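# Move the sand core from mould to plywood board

## Task

The long sand core with the rounded nose sits in its seat in the mould, and the plywood board next to the mould has nothing on it. Lift the core out and set it on the board so that its flat block faces down, then release it.

## Robot and tools

Robot: two arms, left_arm and right_arm, each ending in a two-finger gripper. The fingers extend along the gripper's +z axis and close along its y axis. The reported end-effector position is the point between the finger pads, roughly 1 cm short of the fingertips.

Frame: every pose is in one scene frame. The origin is on the table surface midway between the arms, +z is up, +x points out over the table, and left_arm sits on the +y side. The names left and right do not mean image sides. Units are metres; quaternions are written w, x, y, z.

Row layout: any command that moves the robot uses a row of 16 numbers covering both arms, even if only one moves: left_arm x, y, z, qw, qx, qy, qz, opening, then right_arm in the same order. x, y, z and the quaternion are an absolute target pose for that gripper in the scene frame, not an offset. Opening runs from -1 (closed) to +1 (fully open, 0.094 m). A target more than 0.6 m from that arm's last reported position, along any gripper axis, gets the call refused and nothing is sent. Each control step the command is clipped to within 70 mm and 16 degrees of the measured pose; the controller favours position over orientation if it cannot do both. To hold an orientation, keep sending the same target quaternion rather than copying the slightly drifted one from results. An arm meant to stay still should get its last reported full pose plus the opening it should keep, in every call.

Tools:
- execute_actions: argument "actions" is a list with zero or one item. An empty list only returns the current state. An item with "rows" (1 to 15 rows) and optional "steps" (1 to 15, default 15) plays one row per control step of 1/30 s, repeating the last row if rows run out. An item with only "steps" (up to 300) is a wait whose count starts at the previous result, so your reply time is included. Optional "pictures" (boolean) turns camera images on or off; they are included by default.
- move: "target" is one 16-number row as above (absolute poses). "speed" is the top path speed in m/s, 0.002 to 0.5, default 0.25; turning is capped at twice that value in rad/s. Each gripper follows a straight line, all arms finishing together, lasting 0.5 to 10 s and cut off at 10 s. The opening is applied when the move begins. Paths ignore obstacles and the other arm. Grippers lag, may wander, and can overshoot the speed near full arm extension. The result adds a move: line saying how it ended (done, off_target, moving, held, fault) and which limits applied: limits=paced means the sent pose was clipped; limits=held means some steps were blocked, after which the arm may lurch quickly. Each gripper's remaining distance to its pose is also given.
- wait: "seconds" from 0 to 10; nothing new is sent.
- zoom_image: "camera" is cam_high, cam_left_wrist or cam_right_wrist; "region" is [x0, y0, x1, y1] in pixels from the top-left, at most 504 by 504.
- finished_scene: "scene" is the number of the current scene. It is final and reports whether the goal holds. Answering without any tool call ends everything.

Reading results: the state line gives each arm's position and quaternion; printed positions can be off, more so at long reach, and motions often stop a centimetre or more short, usually low. A "pose unreachable" line means the clearance check altered or blocked that arm's command; HELD marks steps that were not sent. A "Hand target" line shows where each gripper is currently being driven. grip_measured shows finger opening on the command scale (the last Joint positions value is opening in metres); each gripper can read up to about 1 mm off. To hold something, command an opening about 0.03 below grip_measured; less for a gentler grip. Finger force tops out near 50 to 62 N per pad. Joint torques are raw drive outputs and are noisy. Joint ranges (rad): waist -2.618 to 3.054, shoulder 0 to 3.142, elbow 0 to 3.142, wrist pitch -1.571 to 1.571, wrist yaw -1.571 to 1.571, wrist roll -2.094 to 2.094.

Heat: holding loads warms motors. MOTOR HOT appears from 75 °C; at 90 °C that arm halts for 10 s; at 100 °C it goes limp and drops what it holds. Stops appear as OVER-TEMPERATURE FAULT lines.

Cameras: cam_high is a fixed overhead pinhole view, 504x504; the two wrist cameras are fisheye, 504x504, posed from their arm's joints. Calibration figures are given but may be a little off.

Cautions: the simulation keeps running while you think. Do not drop the core or knock anything off the table. Approach contacts slowly and avoid aiming far beyond the contact point, which presses hard. Keep the arms from striking or pushing each other. Expect occasional brief tugs on held parts or pushes on loose ones.

Each tool is called after ">>>" in YAML: its name, and indented under it one key for each argument.

## Session

>>> execute_actions:
  actions: []

Scene clock: 0.00 s of 4400.00 s.
left_arm: end_effector_position=(+0.2756, +0.2537, +0.3178) grip_measured=+1.000 end_effector_quat_wxyz=(+0.216, +0.700, +0.544, +0.410) | right_arm: end_effector_position=(+0.3898, -0.5703, +0.3542) grip_measured=+1.000 end_effector_quat_wxyz=(+0.403, +0.297, +0.852, +0.154)
Joint positions: left_arm=[-0.824  0.985  1.305 -1.177 -0.714  1.348  0.094] | right_arm=[-0.681  1.932  2.354 -1.305 -0.623  0.083  0.094]
Joint velocities: left_arm=[ 0.002 -0.012 -0.002 -0.007  0.022  0.037  0.   ] | right_arm=[ 0.002  0.002 -0.012 -0.081 -0.007 -0.022  0.   ]
Joint torques (N m, as the arm reports them, + toward a larger angle): no reading
Hand target (left_arm): +0.275, +0.256, +0.321; +0.219, +0.696, +0.546, +0.412
Hand target (right_arm): +0.389, -0.568, +0.356; +0.403, +0.295, +0.852, +0.156

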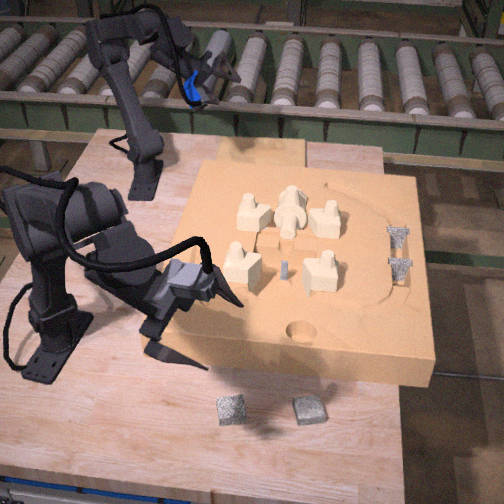

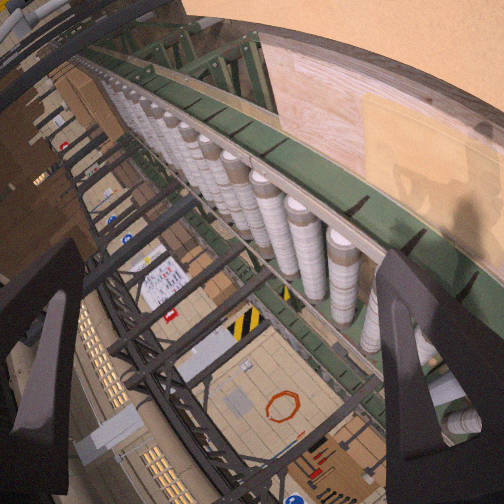

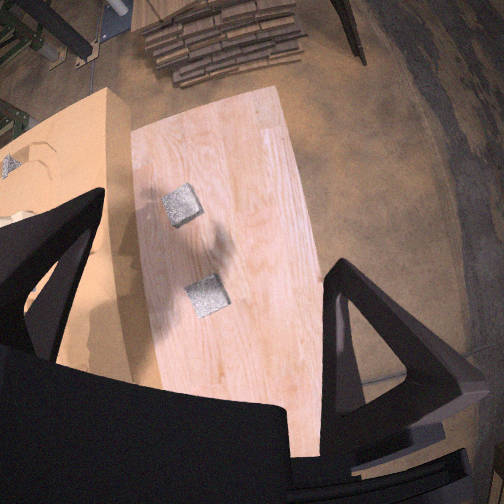

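>>> zoom_image:
  camera: "cam_high"
  region: [180, 120, 440, 320]

Region (180, 120, 440, 320) of cam_high's 504x504 image, scaled by 1.938, with more detail than that image has; it fills the top 388 rows of this view, and the rest is white.

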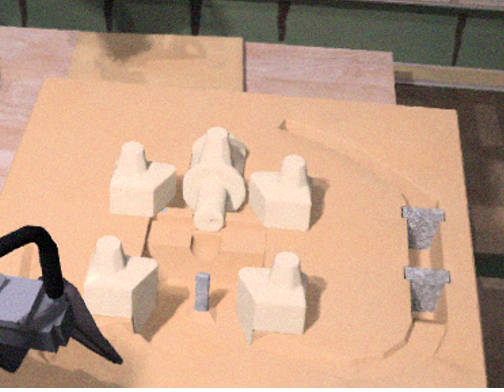

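>>> move:
  target: [0.40,0.12,0.32,0,0.707,0.707,0,1,0.3898,-0.5703,0.3542,0.403,0.297,0.852,0.154,1]

Scene clock: 12.10 s of 4400.00 s.
left_arm: end_effector_position=(+0.3974, +0.1158, +0.3173) grip_measured=+1.000 end_effector_quat_wxyz=(+0.234, +0.700, +0.669, +0.084) | right_arm: end_effector_position=(+0.3898, -0.5703, +0.3542) grip_measured=+1.000 end_effector_quat_wxyz=(+0.403, +0.297, +0.852, +0.154)
Joint positions: left_arm=[-0.597  1.918  2.408 -1.559 -0.027  1.101  0.094] | right_arm=[-0.681  1.932  2.354 -1.305 -0.623  0.083  0.094]
Joint velocities: left_arm=[ 0.012 -0.012  0.002  0.007  0.007 -0.022  0.   ] | right_arm=[ 0.007 -0.022 -0.027 -0.007  0.007  0.037  0.   ]
Joint torques (N m, as the arm reports them, + toward a larger angle): left_arm=[ 1.04 -9.93  7.97  0.87  0.08 -0.08] | right_arm=[-0.06 -8.59  6.2   1.46 -0.25  0.  ]
Hand target (left_arm): +0.398, +0.119, +0.322; +0.239, +0.693, +0.676, +0.078
Hand target (right_arm): +0.390, -0.570, +0.354; +0.403, +0.297, +0.852, +0.154
Off the commanded pose (left_arm): 0.006 m, 29 deg; orientation clipped at the last step of the last action.
Off the commanded pose (right_arm): 0.000 m, 0 deg.
joint sent to its limit (left arm) — the command would take joint 4 (wrist pitch) past its lower limit, so that joint was sent only as far as its limit.
After step 90, 6.20 s passed at rest.
move: off_target (left_arm); limits=paced
camera_calibration (this result's frames):
cam_left_wrist: T_world_to_cam=[[-0.905302, -0.069791, -0.418996, 0.498178], [-0.298277, 0.806744, 0.510093, -0.125502], [0.302423, 0.586765, -0.751164, 0.141481], [0, 0, 0, 1]] pos_world=[0.37078, 0.0530008, 0.379028]

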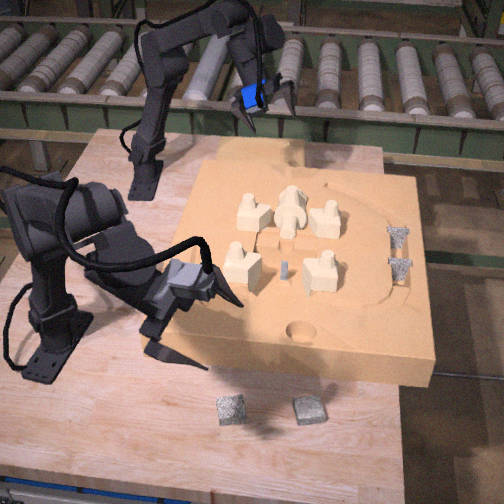

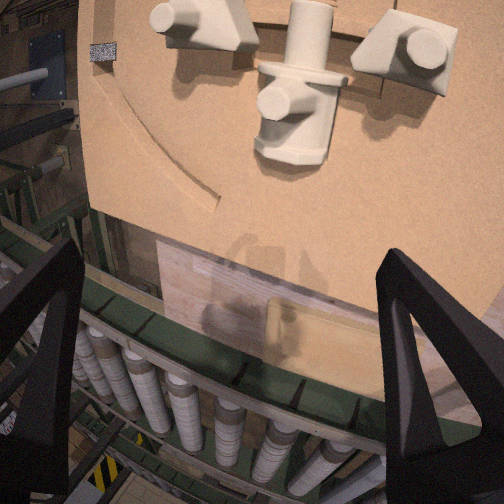

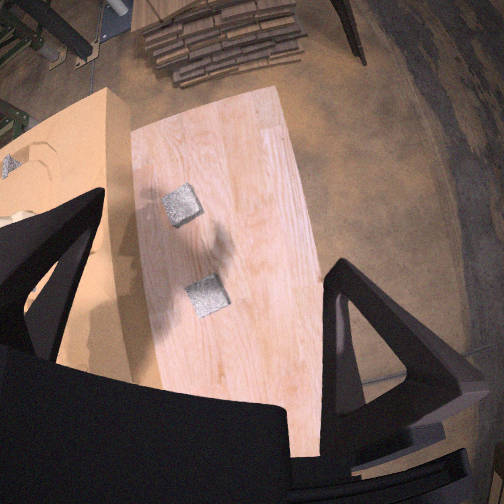

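>>> move:
  target: [0.44,0.09,0.24,0,0.707,0.707,0,1,0.3898,-0.5703,0.3542,0.403,0.297,0.852,0.154,1]

Scene clock: 19.00 s of 4400.00 s.
left_arm: end_effector_position=(+0.4396, +0.0891, +0.2320) grip_measured=+1.000 end_effector_quat_wxyz=(+0.155, +0.704, +0.691, +0.051) | right_arm: end_effector_position=(+0.3898, -0.5703, +0.3542) grip_measured=+1.000 end_effector_quat_wxyz=(+0.403, +0.297, +0.852, +0.154)
Joint positions: left_arm=[-0.596  2.188  2.506 -1.56  -0.013  1.071  0.094] | right_arm=[-0.681  1.932  2.354 -1.305 -0.623  0.083  0.094]
Joint velocities: left_arm=[ 0.002 -0.002 -0.017 -0.022 -0.095  0.037  0.   ] | right_arm=[ 0.012 -0.007  0.017 -0.022  0.066 -0.051  0.   ]
Joint torques (N m, as the arm reports them, + toward a larger angle): left_arm=[  0.5  -13.57   8.69   0.62   0.09  -0.06] | right_arm=[-0.06 -8.6   6.14  1.45 -0.24  0.  ]
Hand target (left_arm): +0.439, +0.090, +0.240; +0.165, +0.699, +0.694, +0.047
Hand target (right_arm): +0.390, -0.570, +0.354; +0.403, +0.297, +0.852, +0.154
Off the commanded pose (left_arm): 0.008 m, 19 deg; orientation clipped at the last step of the last action.
Off the commanded pose (right_arm): 0.000 m, 0 deg.
joint sent to its limit (left arm) — the command would take joint 4 (wrist pitch) past its lower limit, so that joint was sent only as far as its limit.
After step 90, 2.47 s passed at rest.
move: off_target (left_arm); limits=paced
camera_calibration (this result's frames):
cam_left_wrist: T_world_to_cam=[[-0.959982, -0.0683597, -0.271589, 0.48846], [-0.225203, 0.764906, 0.603492, -0.0979641], [0.166486, 0.640504, -0.749691, 0.134978], [0, 0, 0, 1]] pos_world=[0.424379, 0.0218701, 0.292973]

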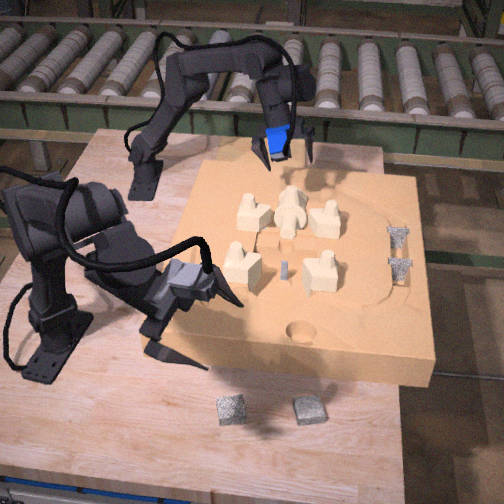

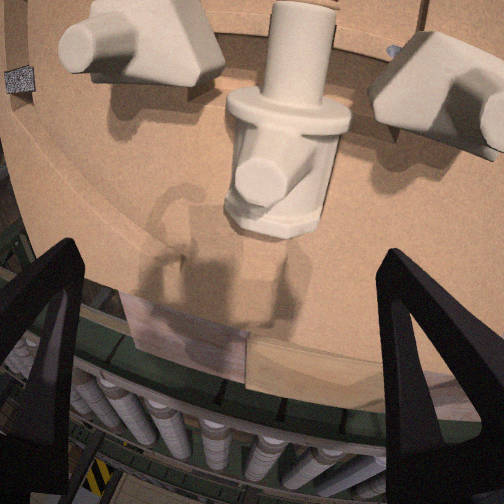

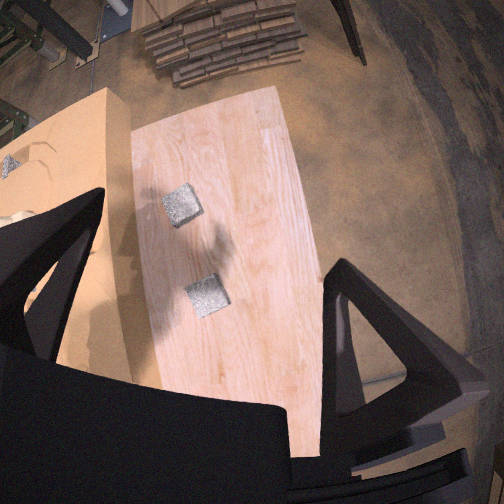

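>>> move:
  target: [0.45,0.092,0.15,0.13,0.70,0.70,0.05,1,0.3898,-0.5703,0.3542,0.403,0.297,0.852,0.154,1]
  speed: 0.1

Scene clock: 31.20 s of 4400.00 s.
left_arm: end_effector_position=(+0.4468, +0.0870, +0.1432) grip_measured=+1.000 end_effector_quat_wxyz=(+0.120, +0.707, +0.695, +0.046) | right_arm: end_effector_position=(+0.3898, -0.5703, +0.3542) grip_measured=+1.000 end_effector_quat_wxyz=(+0.403, +0.297, +0.852, +0.154)
Joint positions: left_arm=[-0.596  2.142  2.072 -1.244 -0.023  1.071  0.094] | right_arm=[-0.681  1.932  2.354 -1.305 -0.623  0.083  0.094]
Joint velocities: left_arm=[-0.002 -0.012  0.017 -0.007 -0.007 -0.022  0.   ] | right_arm=[-0.002 -0.007 -0.017  0.022  0.037  0.081  0.   ]
Joint torques (N m, as the arm reports them, + toward a larger angle): left_arm=[  0.95 -15.7    5.69   0.71  -0.03  -0.02] | right_arm=[-0.03 -8.67  6.22  1.46 -0.24 -0.01]
Hand target (left_arm): +0.449, +0.092, +0.150; +0.130, +0.700, +0.700, +0.050
Hand target (right_arm): +0.390, -0.570, +0.354; +0.403, +0.297, +0.852, +0.154
Off the commanded pose (left_arm): 0.009 m, 2 deg.
Off the commanded pose (right_arm): 0.000 m, 0 deg.
After step 90, 7.80 s passed at rest.
move: done
camera_calibration (this result's frames):
cam_left_wrist: T_world_to_cam=[[-0.973729, -0.0611909, -0.219333, 0.469209], [-0.192264, 0.73703, 0.647936, -0.0597581], [0.122007, 0.673084, -0.729433, 0.0826914], [0, 0, 0, 1]] pos_world=[0.435304, 0.0170966, 0.20195]

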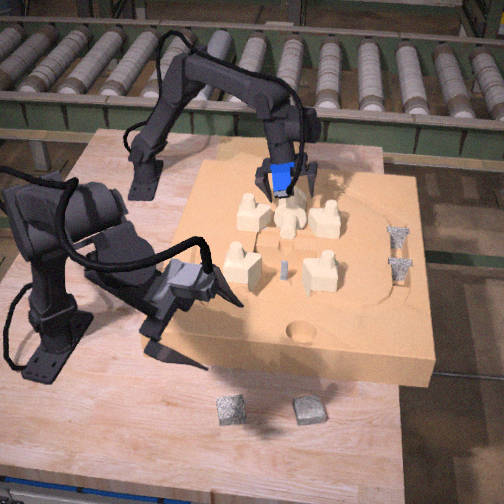

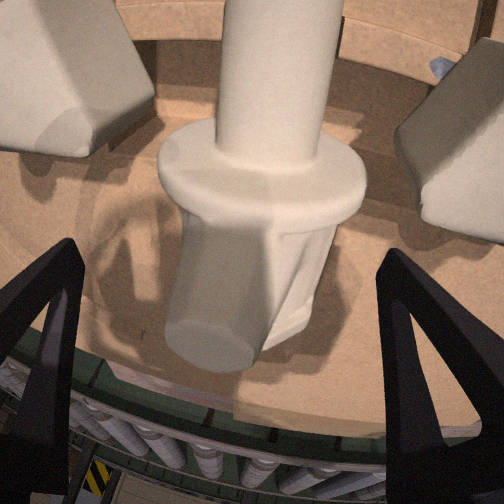

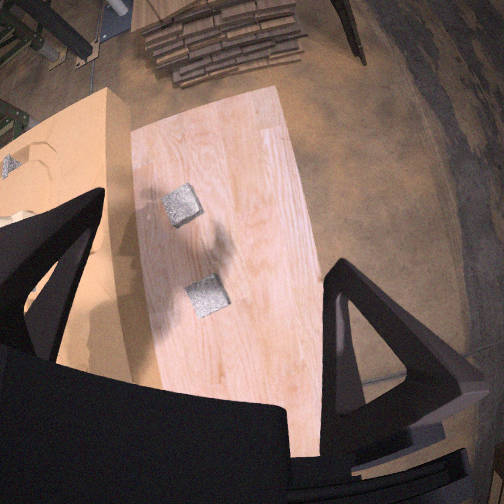

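>>> move:
  target: [0.454,0.10,0.143,0.13,0.70,0.70,0.05,1,0.3898,-0.5703,0.3542,0.403,0.297,0.852,0.154,1]
  speed: 0.05

>>> move:
  target: [0.454,0.10,0.143,0.13,0.70,0.70,0.05,-0.2,0.3898,-0.5703,0.3542,0.403,0.297,0.852,0.154,1]

Scene clock: 39.03 s of 4400.00 s.
left_arm: end_effector_position=(+0.4528, +0.0967, +0.1347) grip_measured=+1.000 end_effector_quat_wxyz=(+0.118, +0.702, +0.700, +0.047) | right_arm: end_effector_position=(+0.3898, -0.5703, +0.3542) grip_measured=+1.000 end_effector_quat_wxyz=(+0.403, +0.297, +0.852, +0.154)
Joint positions: left_arm=[-0.572  2.142  2.038 -1.213 -0.023  1.08   0.094] | right_arm=[-0.681  1.932  2.354 -1.305 -0.623  0.083  0.094]
Joint velocities: left_arm=[-0.007  0.017 -0.012  0.081  0.11  -0.007  0.   ] | right_arm=[-0.007  0.007 -0.002 -0.007  0.037 -0.022  0.   ]
Joint torques (N m, as the arm reports them, + toward a larger angle): left_arm=[  0.7  -16.07   5.7    0.69   0.03   0.08] | right_arm=[-0.04 -8.65  6.2   1.45 -0.23  0.  ]
Hand target (left_arm): +0.454, +0.100, +0.143; +0.130, +0.700, +0.700, +0.050
Hand target (right_arm): +0.390, -0.570, +0.354; +0.403, +0.297, +0.852, +0.154
Off the commanded pose (left_arm): 0.009 m, 1 deg.
Off the commanded pose (right_arm): 0.000 m, 0 deg.
After step 90, 4.03 s passed at rest.
move: done
camera_calibration (this result's frames):
cam_left_wrist: T_world_to_cam=[[-0.972999, -0.075215, -0.218211, 0.47466], [-0.202507, 0.731811, 0.650726, -0.0554564], [0.110745, 0.677345, -0.727282, 0.0735986], [0, 0, 0, 1]] pos_world=[0.442462, 0.0264335, 0.19319]

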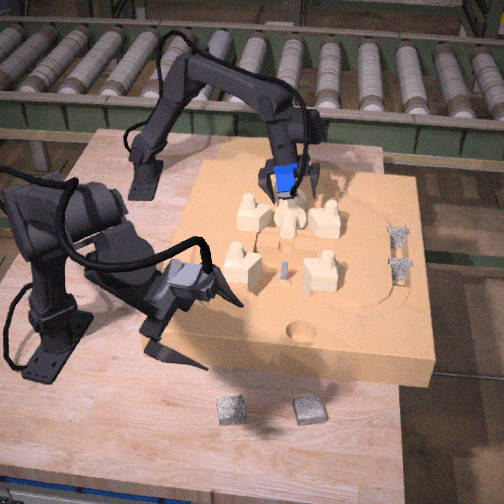

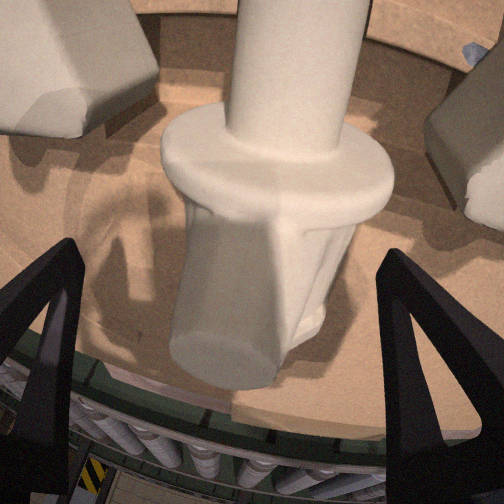

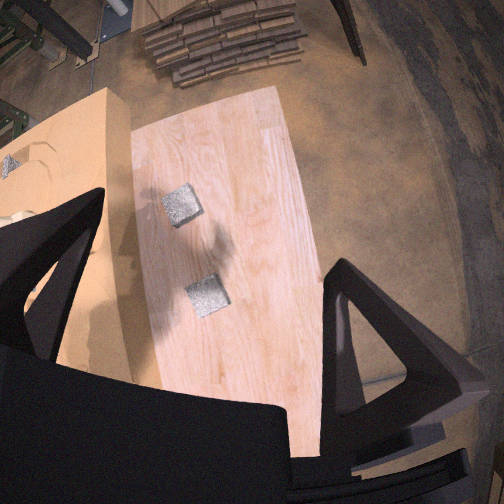

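Scene clock: 39.73 s of 4400.00 s.
left_arm: end_effector_position=(+0.4466, +0.0969, +0.1334) grip_measured=-0.188 end_effector_quat_wxyz=(+0.109, +0.705, +0.699, +0.039) | right_arm: end_effector_position=(+0.3898, -0.5703, +0.3542) grip_measured=+1.000 end_effector_quat_wxyz=(+0.403, +0.297, +0.852, +0.154)
Joint positions: left_arm=[-0.574  2.141  2.038 -1.236 -0.011  1.082  0.038] | right_arm=[-0.681  1.932  2.354 -1.305 -0.623  0.083  0.094]
Joint velocities: left_arm=[-0.007  0.002  0.007 -0.007 -0.007 -0.007 -0.001] | right_arm=[ 0.002  0.012 -0.002 -0.022 -0.022 -0.007  0.   ]
Joint torques (N m, as the arm reports them, + toward a larger angle): left_arm=[  0.81 -16.03   5.64   0.84  -0.09   0.05] | right_arm=[-0.03 -8.59  6.2   1.45 -0.23 -0.01]
Hand target (left_arm): +0.454, +0.100, +0.143; +0.129, +0.700, +0.700, +0.050
Hand target (right_arm): +0.390, -0.570, +0.354; +0.403, +0.297, +0.852, +0.154
Off the commanded pose (left_arm): 0.013 m, 3 deg.
Off the commanded pose (right_arm): 0.000 m, 0 deg.
move: off_target (left_arm)
camera_calibration (this result's frames):
cam_left_wrist: T_world_to_cam=[[-0.978713, -0.0681305, -0.193596, 0.466876], [-0.180855, 0.732219, 0.656617, -0.0665478], [0.0970194, 0.677653, -0.728954, 0.0795796], [0, 0, 0, 1]] pos_world=[0.437181, 0.0266087, 0.192092]

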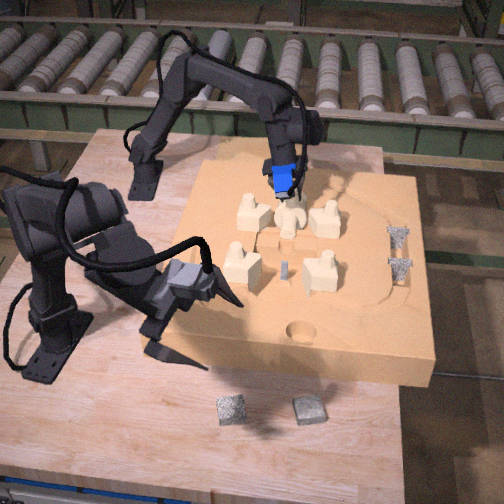

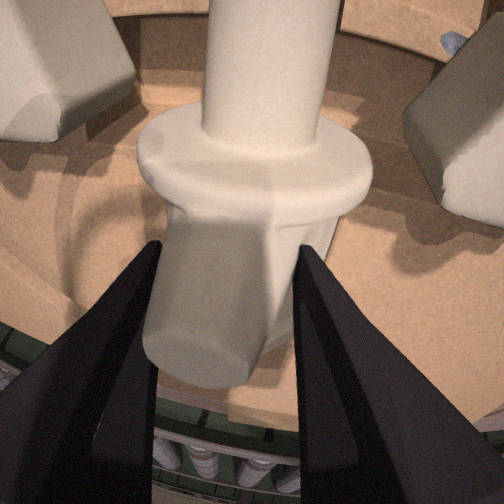

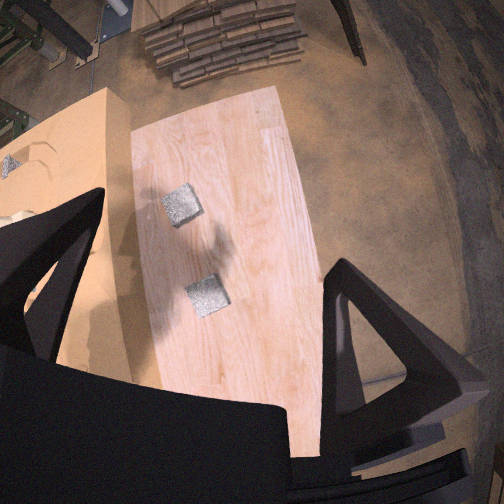

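>>> move:
  target: [0.456,0.10,0.153,0.13,0.70,0.70,0.05,0.1,0.3898,-0.5703,0.3542,0.403,0.297,0.852,0.154,1]
  speed: 0.05

>>> move:
  target: [0.456,0.10,0.153,0.13,0.70,0.70,0.05,-0.5,0.3898,-0.5703,0.3542,0.403,0.297,0.852,0.154,1]

Scene clock: 44.30 s of 4400.00 s.
left_arm: end_effector_position=(+0.4517, +0.0955, +0.1416) grip_measured=+0.098 end_effector_quat_wxyz=(+0.120, +0.704, +0.699, +0.046) | right_arm: end_effector_position=(+0.3898, -0.5703, +0.3542) grip_measured=+1.000 end_effector_quat_wxyz=(+0.403, +0.297, +0.852, +0.154)
Joint positions: left_arm=[-0.574  2.141  2.065 -1.237 -0.018  1.082  0.052] | right_arm=[-0.681  1.932  2.354 -1.305 -0.623  0.083  0.094]
Joint velocities: left_arm=[-0.012 -0.007 -0.007  0.037  0.066  0.007 -0.   ] | right_arm=[ 0.002  0.007 -0.012 -0.066  0.007 -0.022  0.   ]
Joint torques (N m, as the arm reports them, + toward a larger angle): left_arm=[  0.96 -14.62   9.22   0.54  -0.03   0.08] | right_arm=[ 0.   -8.58  6.18  1.45 -0.23  0.  ]
Hand target (left_arm): +0.456, +0.100, +0.153; +0.130, +0.700, +0.700, +0.050
Hand target (right_arm): +0.390, -0.570, +0.354; +0.403, +0.297, +0.852, +0.154
Off the commanded pose (left_arm): 0.013 m, 1 deg.
Off the commanded pose (right_arm): 0.000 m, 0 deg.
After step 90, 0.77 s passed at rest.
move: off_target (left_arm)
camera_calibration (this result's frames):
cam_left_wrist: T_world_to_cam=[[-0.973319, -0.0710592, -0.218178, 0.474698], [-0.198786, 0.736048, 0.647084, -0.0609136], [0.114608, 0.67319, -0.730535, 0.0787123], [0, 0, 0, 1]] pos_world=[0.440903, 0.0255787, 0.200487]

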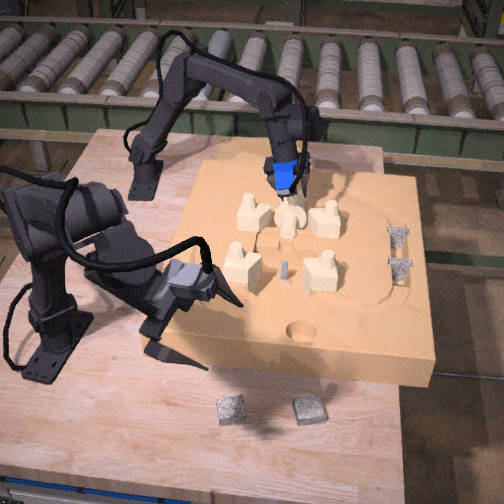

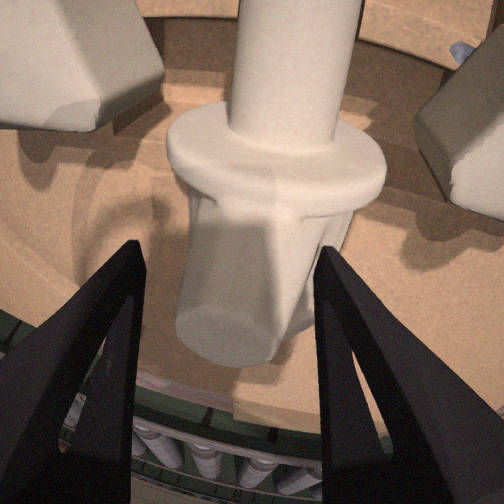

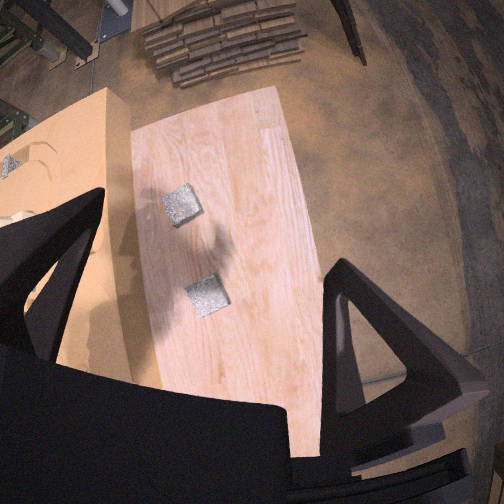

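Scene clock: 45.00 s of 4400.00 s.
left_arm: end_effector_position=(+0.4453, +0.0956, +0.1416) grip_measured=-0.277 end_effector_quat_wxyz=(+0.112, +0.706, +0.698, +0.036) | right_arm: end_effector_position=(+0.3898, -0.5703, +0.3542) grip_measured=+1.000 end_effector_quat_wxyz=(+0.403, +0.297, +0.852, +0.154)
Joint positions: left_arm=[-0.575  2.138  2.065 -1.261 -0.005  1.083  0.034] | right_arm=[-0.681  1.932  2.354 -1.305 -0.623  0.083  0.094]
Joint velocities: left_arm=[-0.007 -0.027  0.012  0.022 -0.081 -0.037 -0.   ] | right_arm=[ 0.012  0.007 -0.012  0.037 -0.007 -0.051  0.   ]
Joint torques (N m, as the arm reports them, + toward a larger angle): left_arm=[  1.07 -14.43   9.07   0.67  -0.14   0.07] | right_arm=[-0.01 -8.57  6.21  1.46 -0.24 -0.01]
Hand target (left_arm): +0.456, +0.100, +0.153; +0.130, +0.700, +0.700, +0.050
Hand target (right_arm): +0.390, -0.570, +0.354; +0.403, +0.297, +0.852, +0.154
Off the commanded pose (left_arm): 0.016 m, 3 deg.
Off the commanded pose (right_arm): 0.000 m, 0 deg.
move: off_target (left_arm)
camera_calibration (this result's frames):
cam_left_wrist: T_world_to_cam=[[-0.978624, -0.0667079, -0.194537, 0.467055], [-0.179574, 0.73823, 0.650208, -0.0714202], [0.100239, 0.671243, -0.734428, 0.0864805], [0, 0, 0, 1]] pos_world=[0.435577, 0.0258313, 0.200811]

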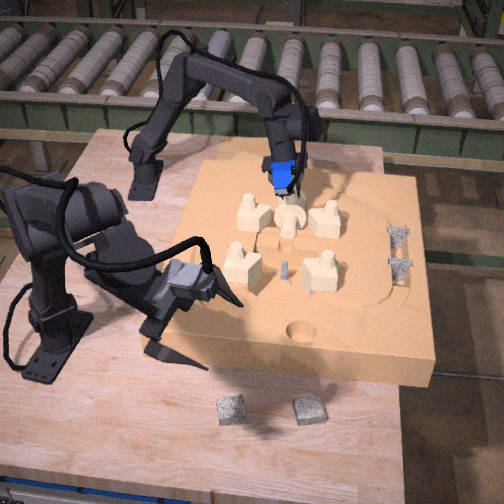

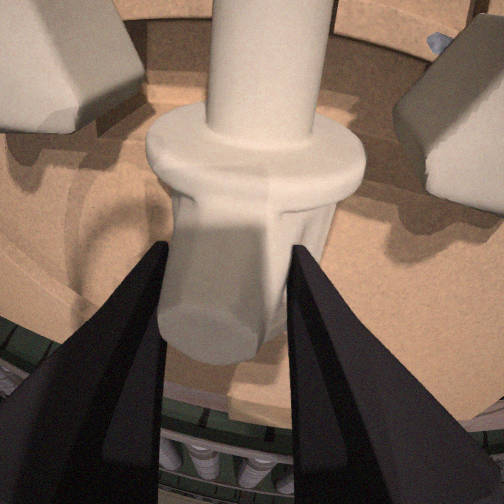

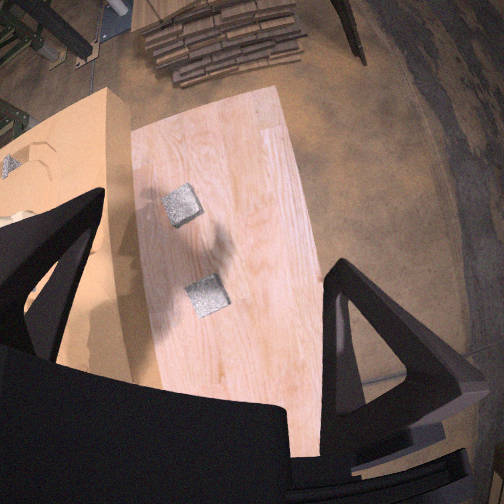

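>>> move:
  target: [0.447,0.098,0.25,0.13,0.70,0.70,0.05,-0.31,0.3898,-0.5703,0.3542,0.403,0.297,0.852,0.154,1]
  speed: 0.04

Scene clock: 50.20 s of 4400.00 s.
left_arm: end_effector_position=(+0.4474, +0.0968, +0.2108) grip_measured=-0.277 end_effector_quat_wxyz=(+0.128, +0.703, +0.698, +0.047) | right_arm: end_effector_position=(+0.3898, -0.5703, +0.3542) grip_measured=+1.000 end_effector_quat_wxyz=(+0.403, +0.297, +0.852, +0.154)
Joint positions: left_arm=[-0.575  2.238  2.513 -1.572 -0.016  1.082  0.034] | right_arm=[-0.681  1.932  2.354 -1.305 -0.623  0.083  0.094]
Joint velocities: left_arm=[ 0.002  0.002 -0.002 -0.022 -0.051  0.066  0.   ] | right_arm=[-0.022 -0.002  0.002 -0.022 -0.095  0.037  0.   ]
Joint torques (N m, as the arm reports them, + toward a larger angle): left_arm=[  0.   -18.67  10.33   0.63  -0.07  -0.04] | right_arm=[-0.01 -8.64  6.18  1.46 -0.24 -0.02]
Hand target (left_arm): +0.446, +0.099, +0.249; +0.174, +0.695, +0.695, +0.063
Hand target (right_arm): +0.390, -0.570, +0.354; +0.403, +0.297, +0.852, +0.154
Off the commanded pose (left_arm): 0.039 m, 1 deg.
Off the commanded pose (right_arm): 0.000 m, 0 deg.
joint sent to its limit (left arm) — the command would take joint 4 (wrist pitch) past its lower limit, so that joint was sent only as far as its limit.
move: off_target (left_arm)
camera_calibration (this result's frames):
cam_left_wrist: T_world_to_cam=[[-0.970384, -0.0719624, -0.230599, 0.487098], [-0.206502, 0.742441, 0.63729, -0.102585], [0.125345, 0.666036, -0.735313, 0.12571], [0, 0, 0, 1]] pos_world=[0.435731, 0.0274891, 0.270137]

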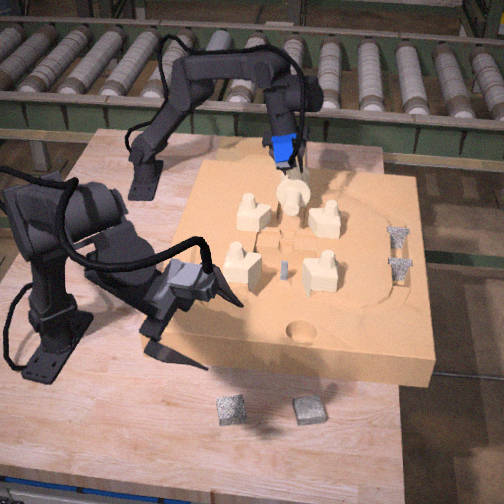

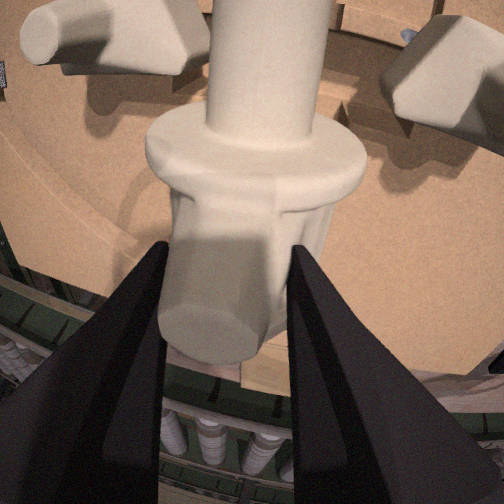

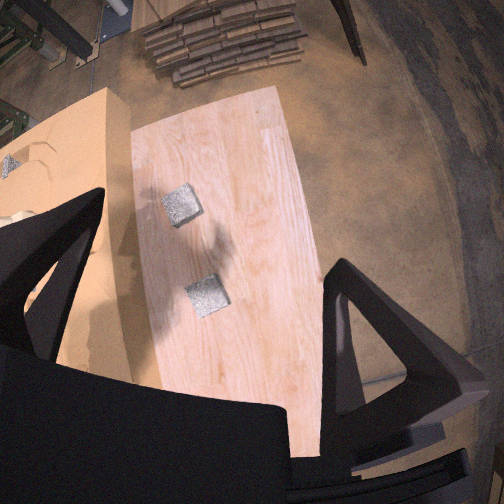

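>>> move:
  target: [0.29,0.49,0.22,0.057,0,0.99,0.127,-0.31,0.3898,-0.5703,0.3542,0.403,0.297,0.852,0.154,1]
  speed: 0.12

Scene clock: 67.43 s of 4400.00 s.
left_arm: end_effector_position=(+0.2882, +0.4786, +0.1997) grip_measured=-0.277 end_effector_quat_wxyz=(+0.029, +0.011, +0.995, +0.098) | right_arm: end_effector_position=(+0.3898, -0.5703, +0.3542) grip_measured=+1.000 end_effector_quat_wxyz=(+0.403, +0.297, +0.852, +0.154)
Joint positions: left_arm=[ 0.396  1.573  1.578 -1.432 -0.146  0.504  0.034] | right_arm=[-0.681  1.932  2.354 -1.305 -0.623  0.083  0.094]
Joint velocities: left_arm=[ 0.002 -0.002  0.022 -0.007 -0.081 -0.007 -0.001] | right_arm=[-0.012 -0.022  0.007  0.037 -0.022 -0.037  0.   ]
Joint torques (N m, as the arm reports them, + toward a larger angle): left_arm=[ 0.68 -8.69 10.9   0.5  -0.29 -0.03] | right_arm=[-0.01 -8.62  6.19  1.46 -0.25  0.  ]
Hand target (left_arm): +0.292, +0.488, +0.218; +0.055, -0.000, +0.991, +0.122
Hand target (right_arm): +0.390, -0.570, +0.354; +0.403, +0.297, +0.852, +0.154
Off the commanded pose (left_arm): 0.023 m, 5 deg.
Off the commanded pose (right_arm): 0.000 m, 0 deg.
After step 90, 7.33 s passed at rest.
move: off_target (left_arm)
camera_calibration (this result's frames):
cam_left_wrist: T_world_to_cam=[[0.0500808, -0.981746, -0.183484, 0.489492], [-0.705281, -0.164842, 0.689497, 0.155673], [-0.707156, 0.0948772, -0.700663, 0.389632], [0, 0, 0, 1]] pos_world=[0.36081, 0.469251, 0.255479]

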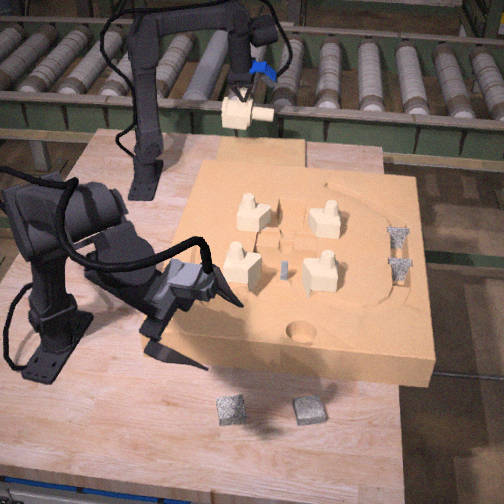

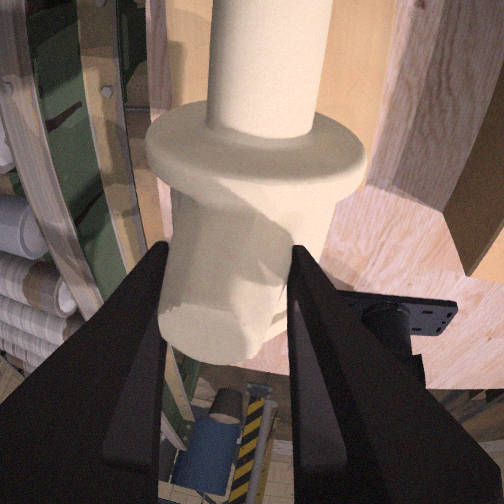

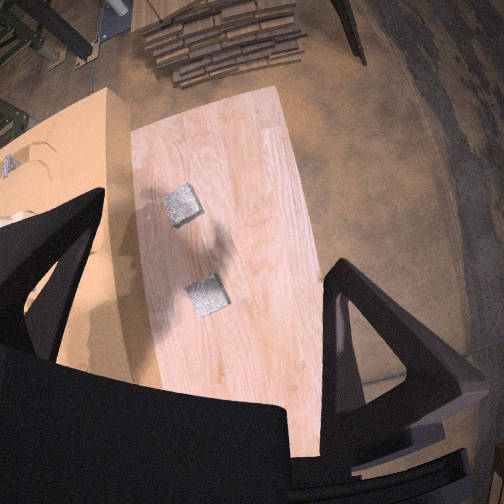

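>>> move:
  target: [0.30,0.485,0.125,0.057,0,0.99,0.127,-0.31,0.3898,-0.5703,0.3542,0.403,0.297,0.852,0.154,1]
  speed: 0.06

Scene clock: 72.43 s of 4400.00 s.
left_arm: end_effector_position=(+0.2859, +0.4766, +0.1123) grip_measured=-0.277 end_effector_quat_wxyz=(+0.018, +0.002, +0.995, +0.094) | right_arm: end_effector_position=(+0.3898, -0.5703, +0.3542) grip_measured=+1.000 end_effector_quat_wxyz=(+0.403, +0.297, +0.852, +0.154)
Joint positions: left_arm=[ 0.39   1.561  1.219 -1.111 -0.151  0.479  0.034] | right_arm=[-0.681  1.932  2.354 -1.305 -0.623  0.083  0.094]
Joint velocities: left_arm=[-0.012  0.007 -0.002  0.007 -0.037 -0.007 -0.001] | right_arm=[ 0.002 -0.002 -0.007 -0.007  0.007 -0.095  0.   ]
Joint torques (N m, as the arm reports them, + toward a larger angle): left_arm=[ -0.84 -10.46   6.8    0.87  -0.34  -0.05] | right_arm=[-0.04 -8.64  6.2   1.45 -0.24 -0.01]
Hand target (left_arm): +0.299, +0.484, +0.126; +0.056, -0.001, +0.990, +0.126
Hand target (right_arm): +0.390, -0.570, +0.354; +0.403, +0.297, +0.852, +0.154
Off the commanded pose (left_arm): 0.021 m, 6 deg.
Off the commanded pose (right_arm): 0.000 m, 0 deg.
After step 90, 0.47 s passed at rest.
move: off_target (left_arm)
camera_calibration (this result's frames):
cam_left_wrist: T_world_to_cam=[[0.0653312, -0.982075, -0.176805, 0.466615], [-0.687741, -0.172695, 0.705116, 0.210923], [-0.72301, 0.0755301, -0.686696, 0.339121], [0, 0, 0, 1]] pos_world=[0.359764, 0.469063, 0.166647]

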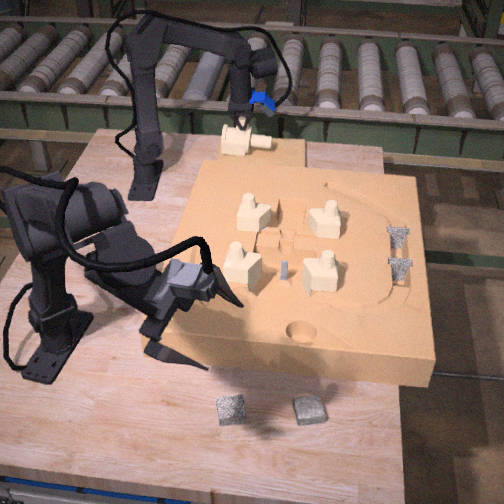

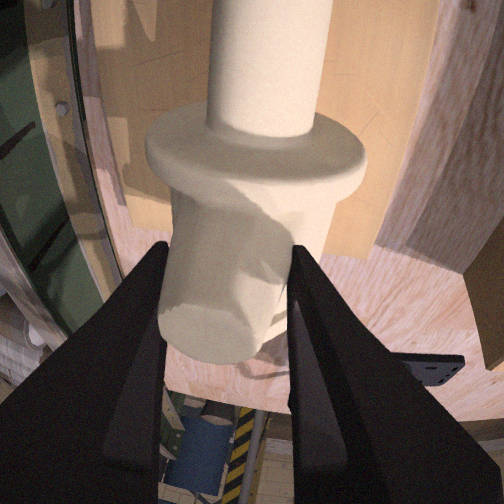

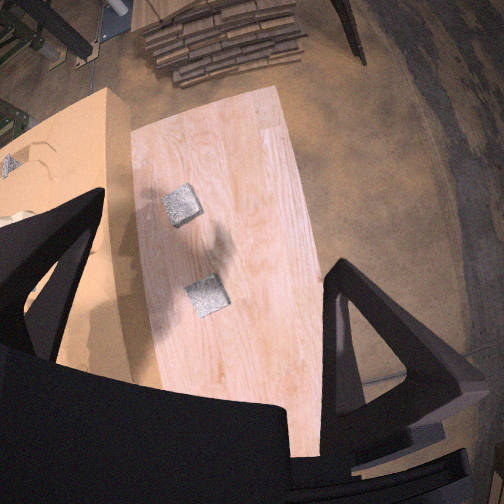

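>>> move:
  target: [0.33,0.49,0.108,0.085,0,0.985,0.15,-0.31,0.3898,-0.5703,0.3542,0.403,0.297,0.852,0.154,1]
  speed: 0.03

Scene clock: 81.40 s of 4400.00 s.
left_arm: end_effector_position=(+0.2895, +0.4738, +0.1121) grip_measured=-0.277 end_effector_quat_wxyz=(+0.013, +0.007, +0.993, +0.113) | right_arm: end_effector_position=(+0.3898, -0.5703, +0.3542) grip_measured=+1.000 end_effector_quat_wxyz=(+0.403, +0.297, +0.852, +0.154)
Joint positions: left_arm=[ 0.351  1.562  1.214 -1.102 -0.194  0.452  0.034] | right_arm=[-0.681  1.932  2.354 -1.305 -0.623  0.083  0.094]
Joint velocities: left_arm=[-0.012 -0.012 -0.007 -0.037  0.007 -0.066 -0.001] | right_arm=[ 0.002 -0.007 -0.007  0.007 -0.095 -0.051  0.   ]
Joint torques (N m, as the arm reports them, + toward a larger angle): left_arm=[-1.02 -6.4   5.36  1.78 -0.21 -0.11] | right_arm=[-0.02 -8.58  6.19  1.45 -0.24  0.  ]
Hand target (left_arm): +0.326, +0.487, +0.113; +0.081, -0.001, +0.986, +0.148
Hand target (right_arm): +0.390, -0.570, +0.354; +0.403, +0.297, +0.852, +0.154
Off the commanded pose (left_arm): 0.044 m, 9 deg.
Off the commanded pose (right_arm): 0.000 m, 0 deg.
After step 90, 2.80 s passed at rest.
move: off_target (left_arm)
camera_calibration (this result's frames):
cam_left_wrist: T_world_to_cam=[[0.0559137, -0.974838, -0.21579, 0.467226], [-0.682246, -0.195104, 0.70461, 0.222164], [-0.728982, 0.107824, -0.675988, 0.327041], [0, 0, 0, 1]] pos_world=[0.363854, 0.463552, 0.165359]

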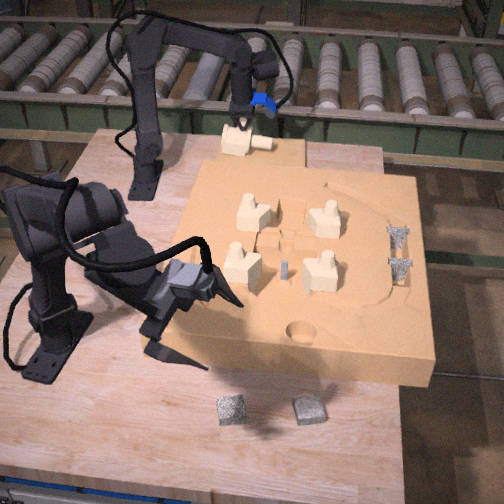

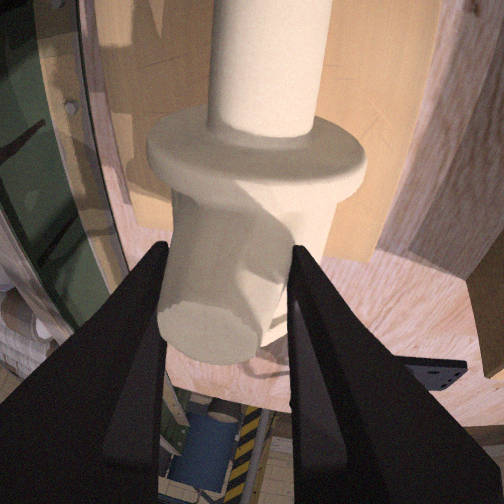

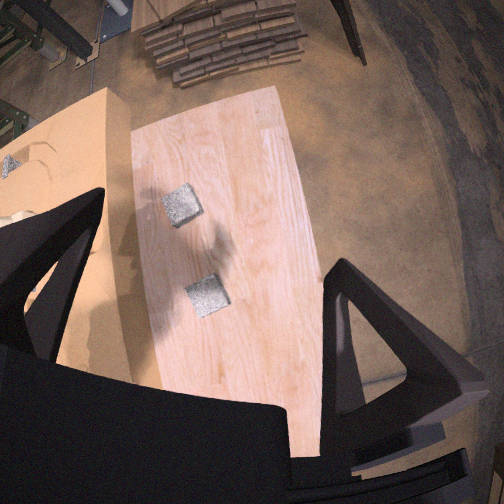

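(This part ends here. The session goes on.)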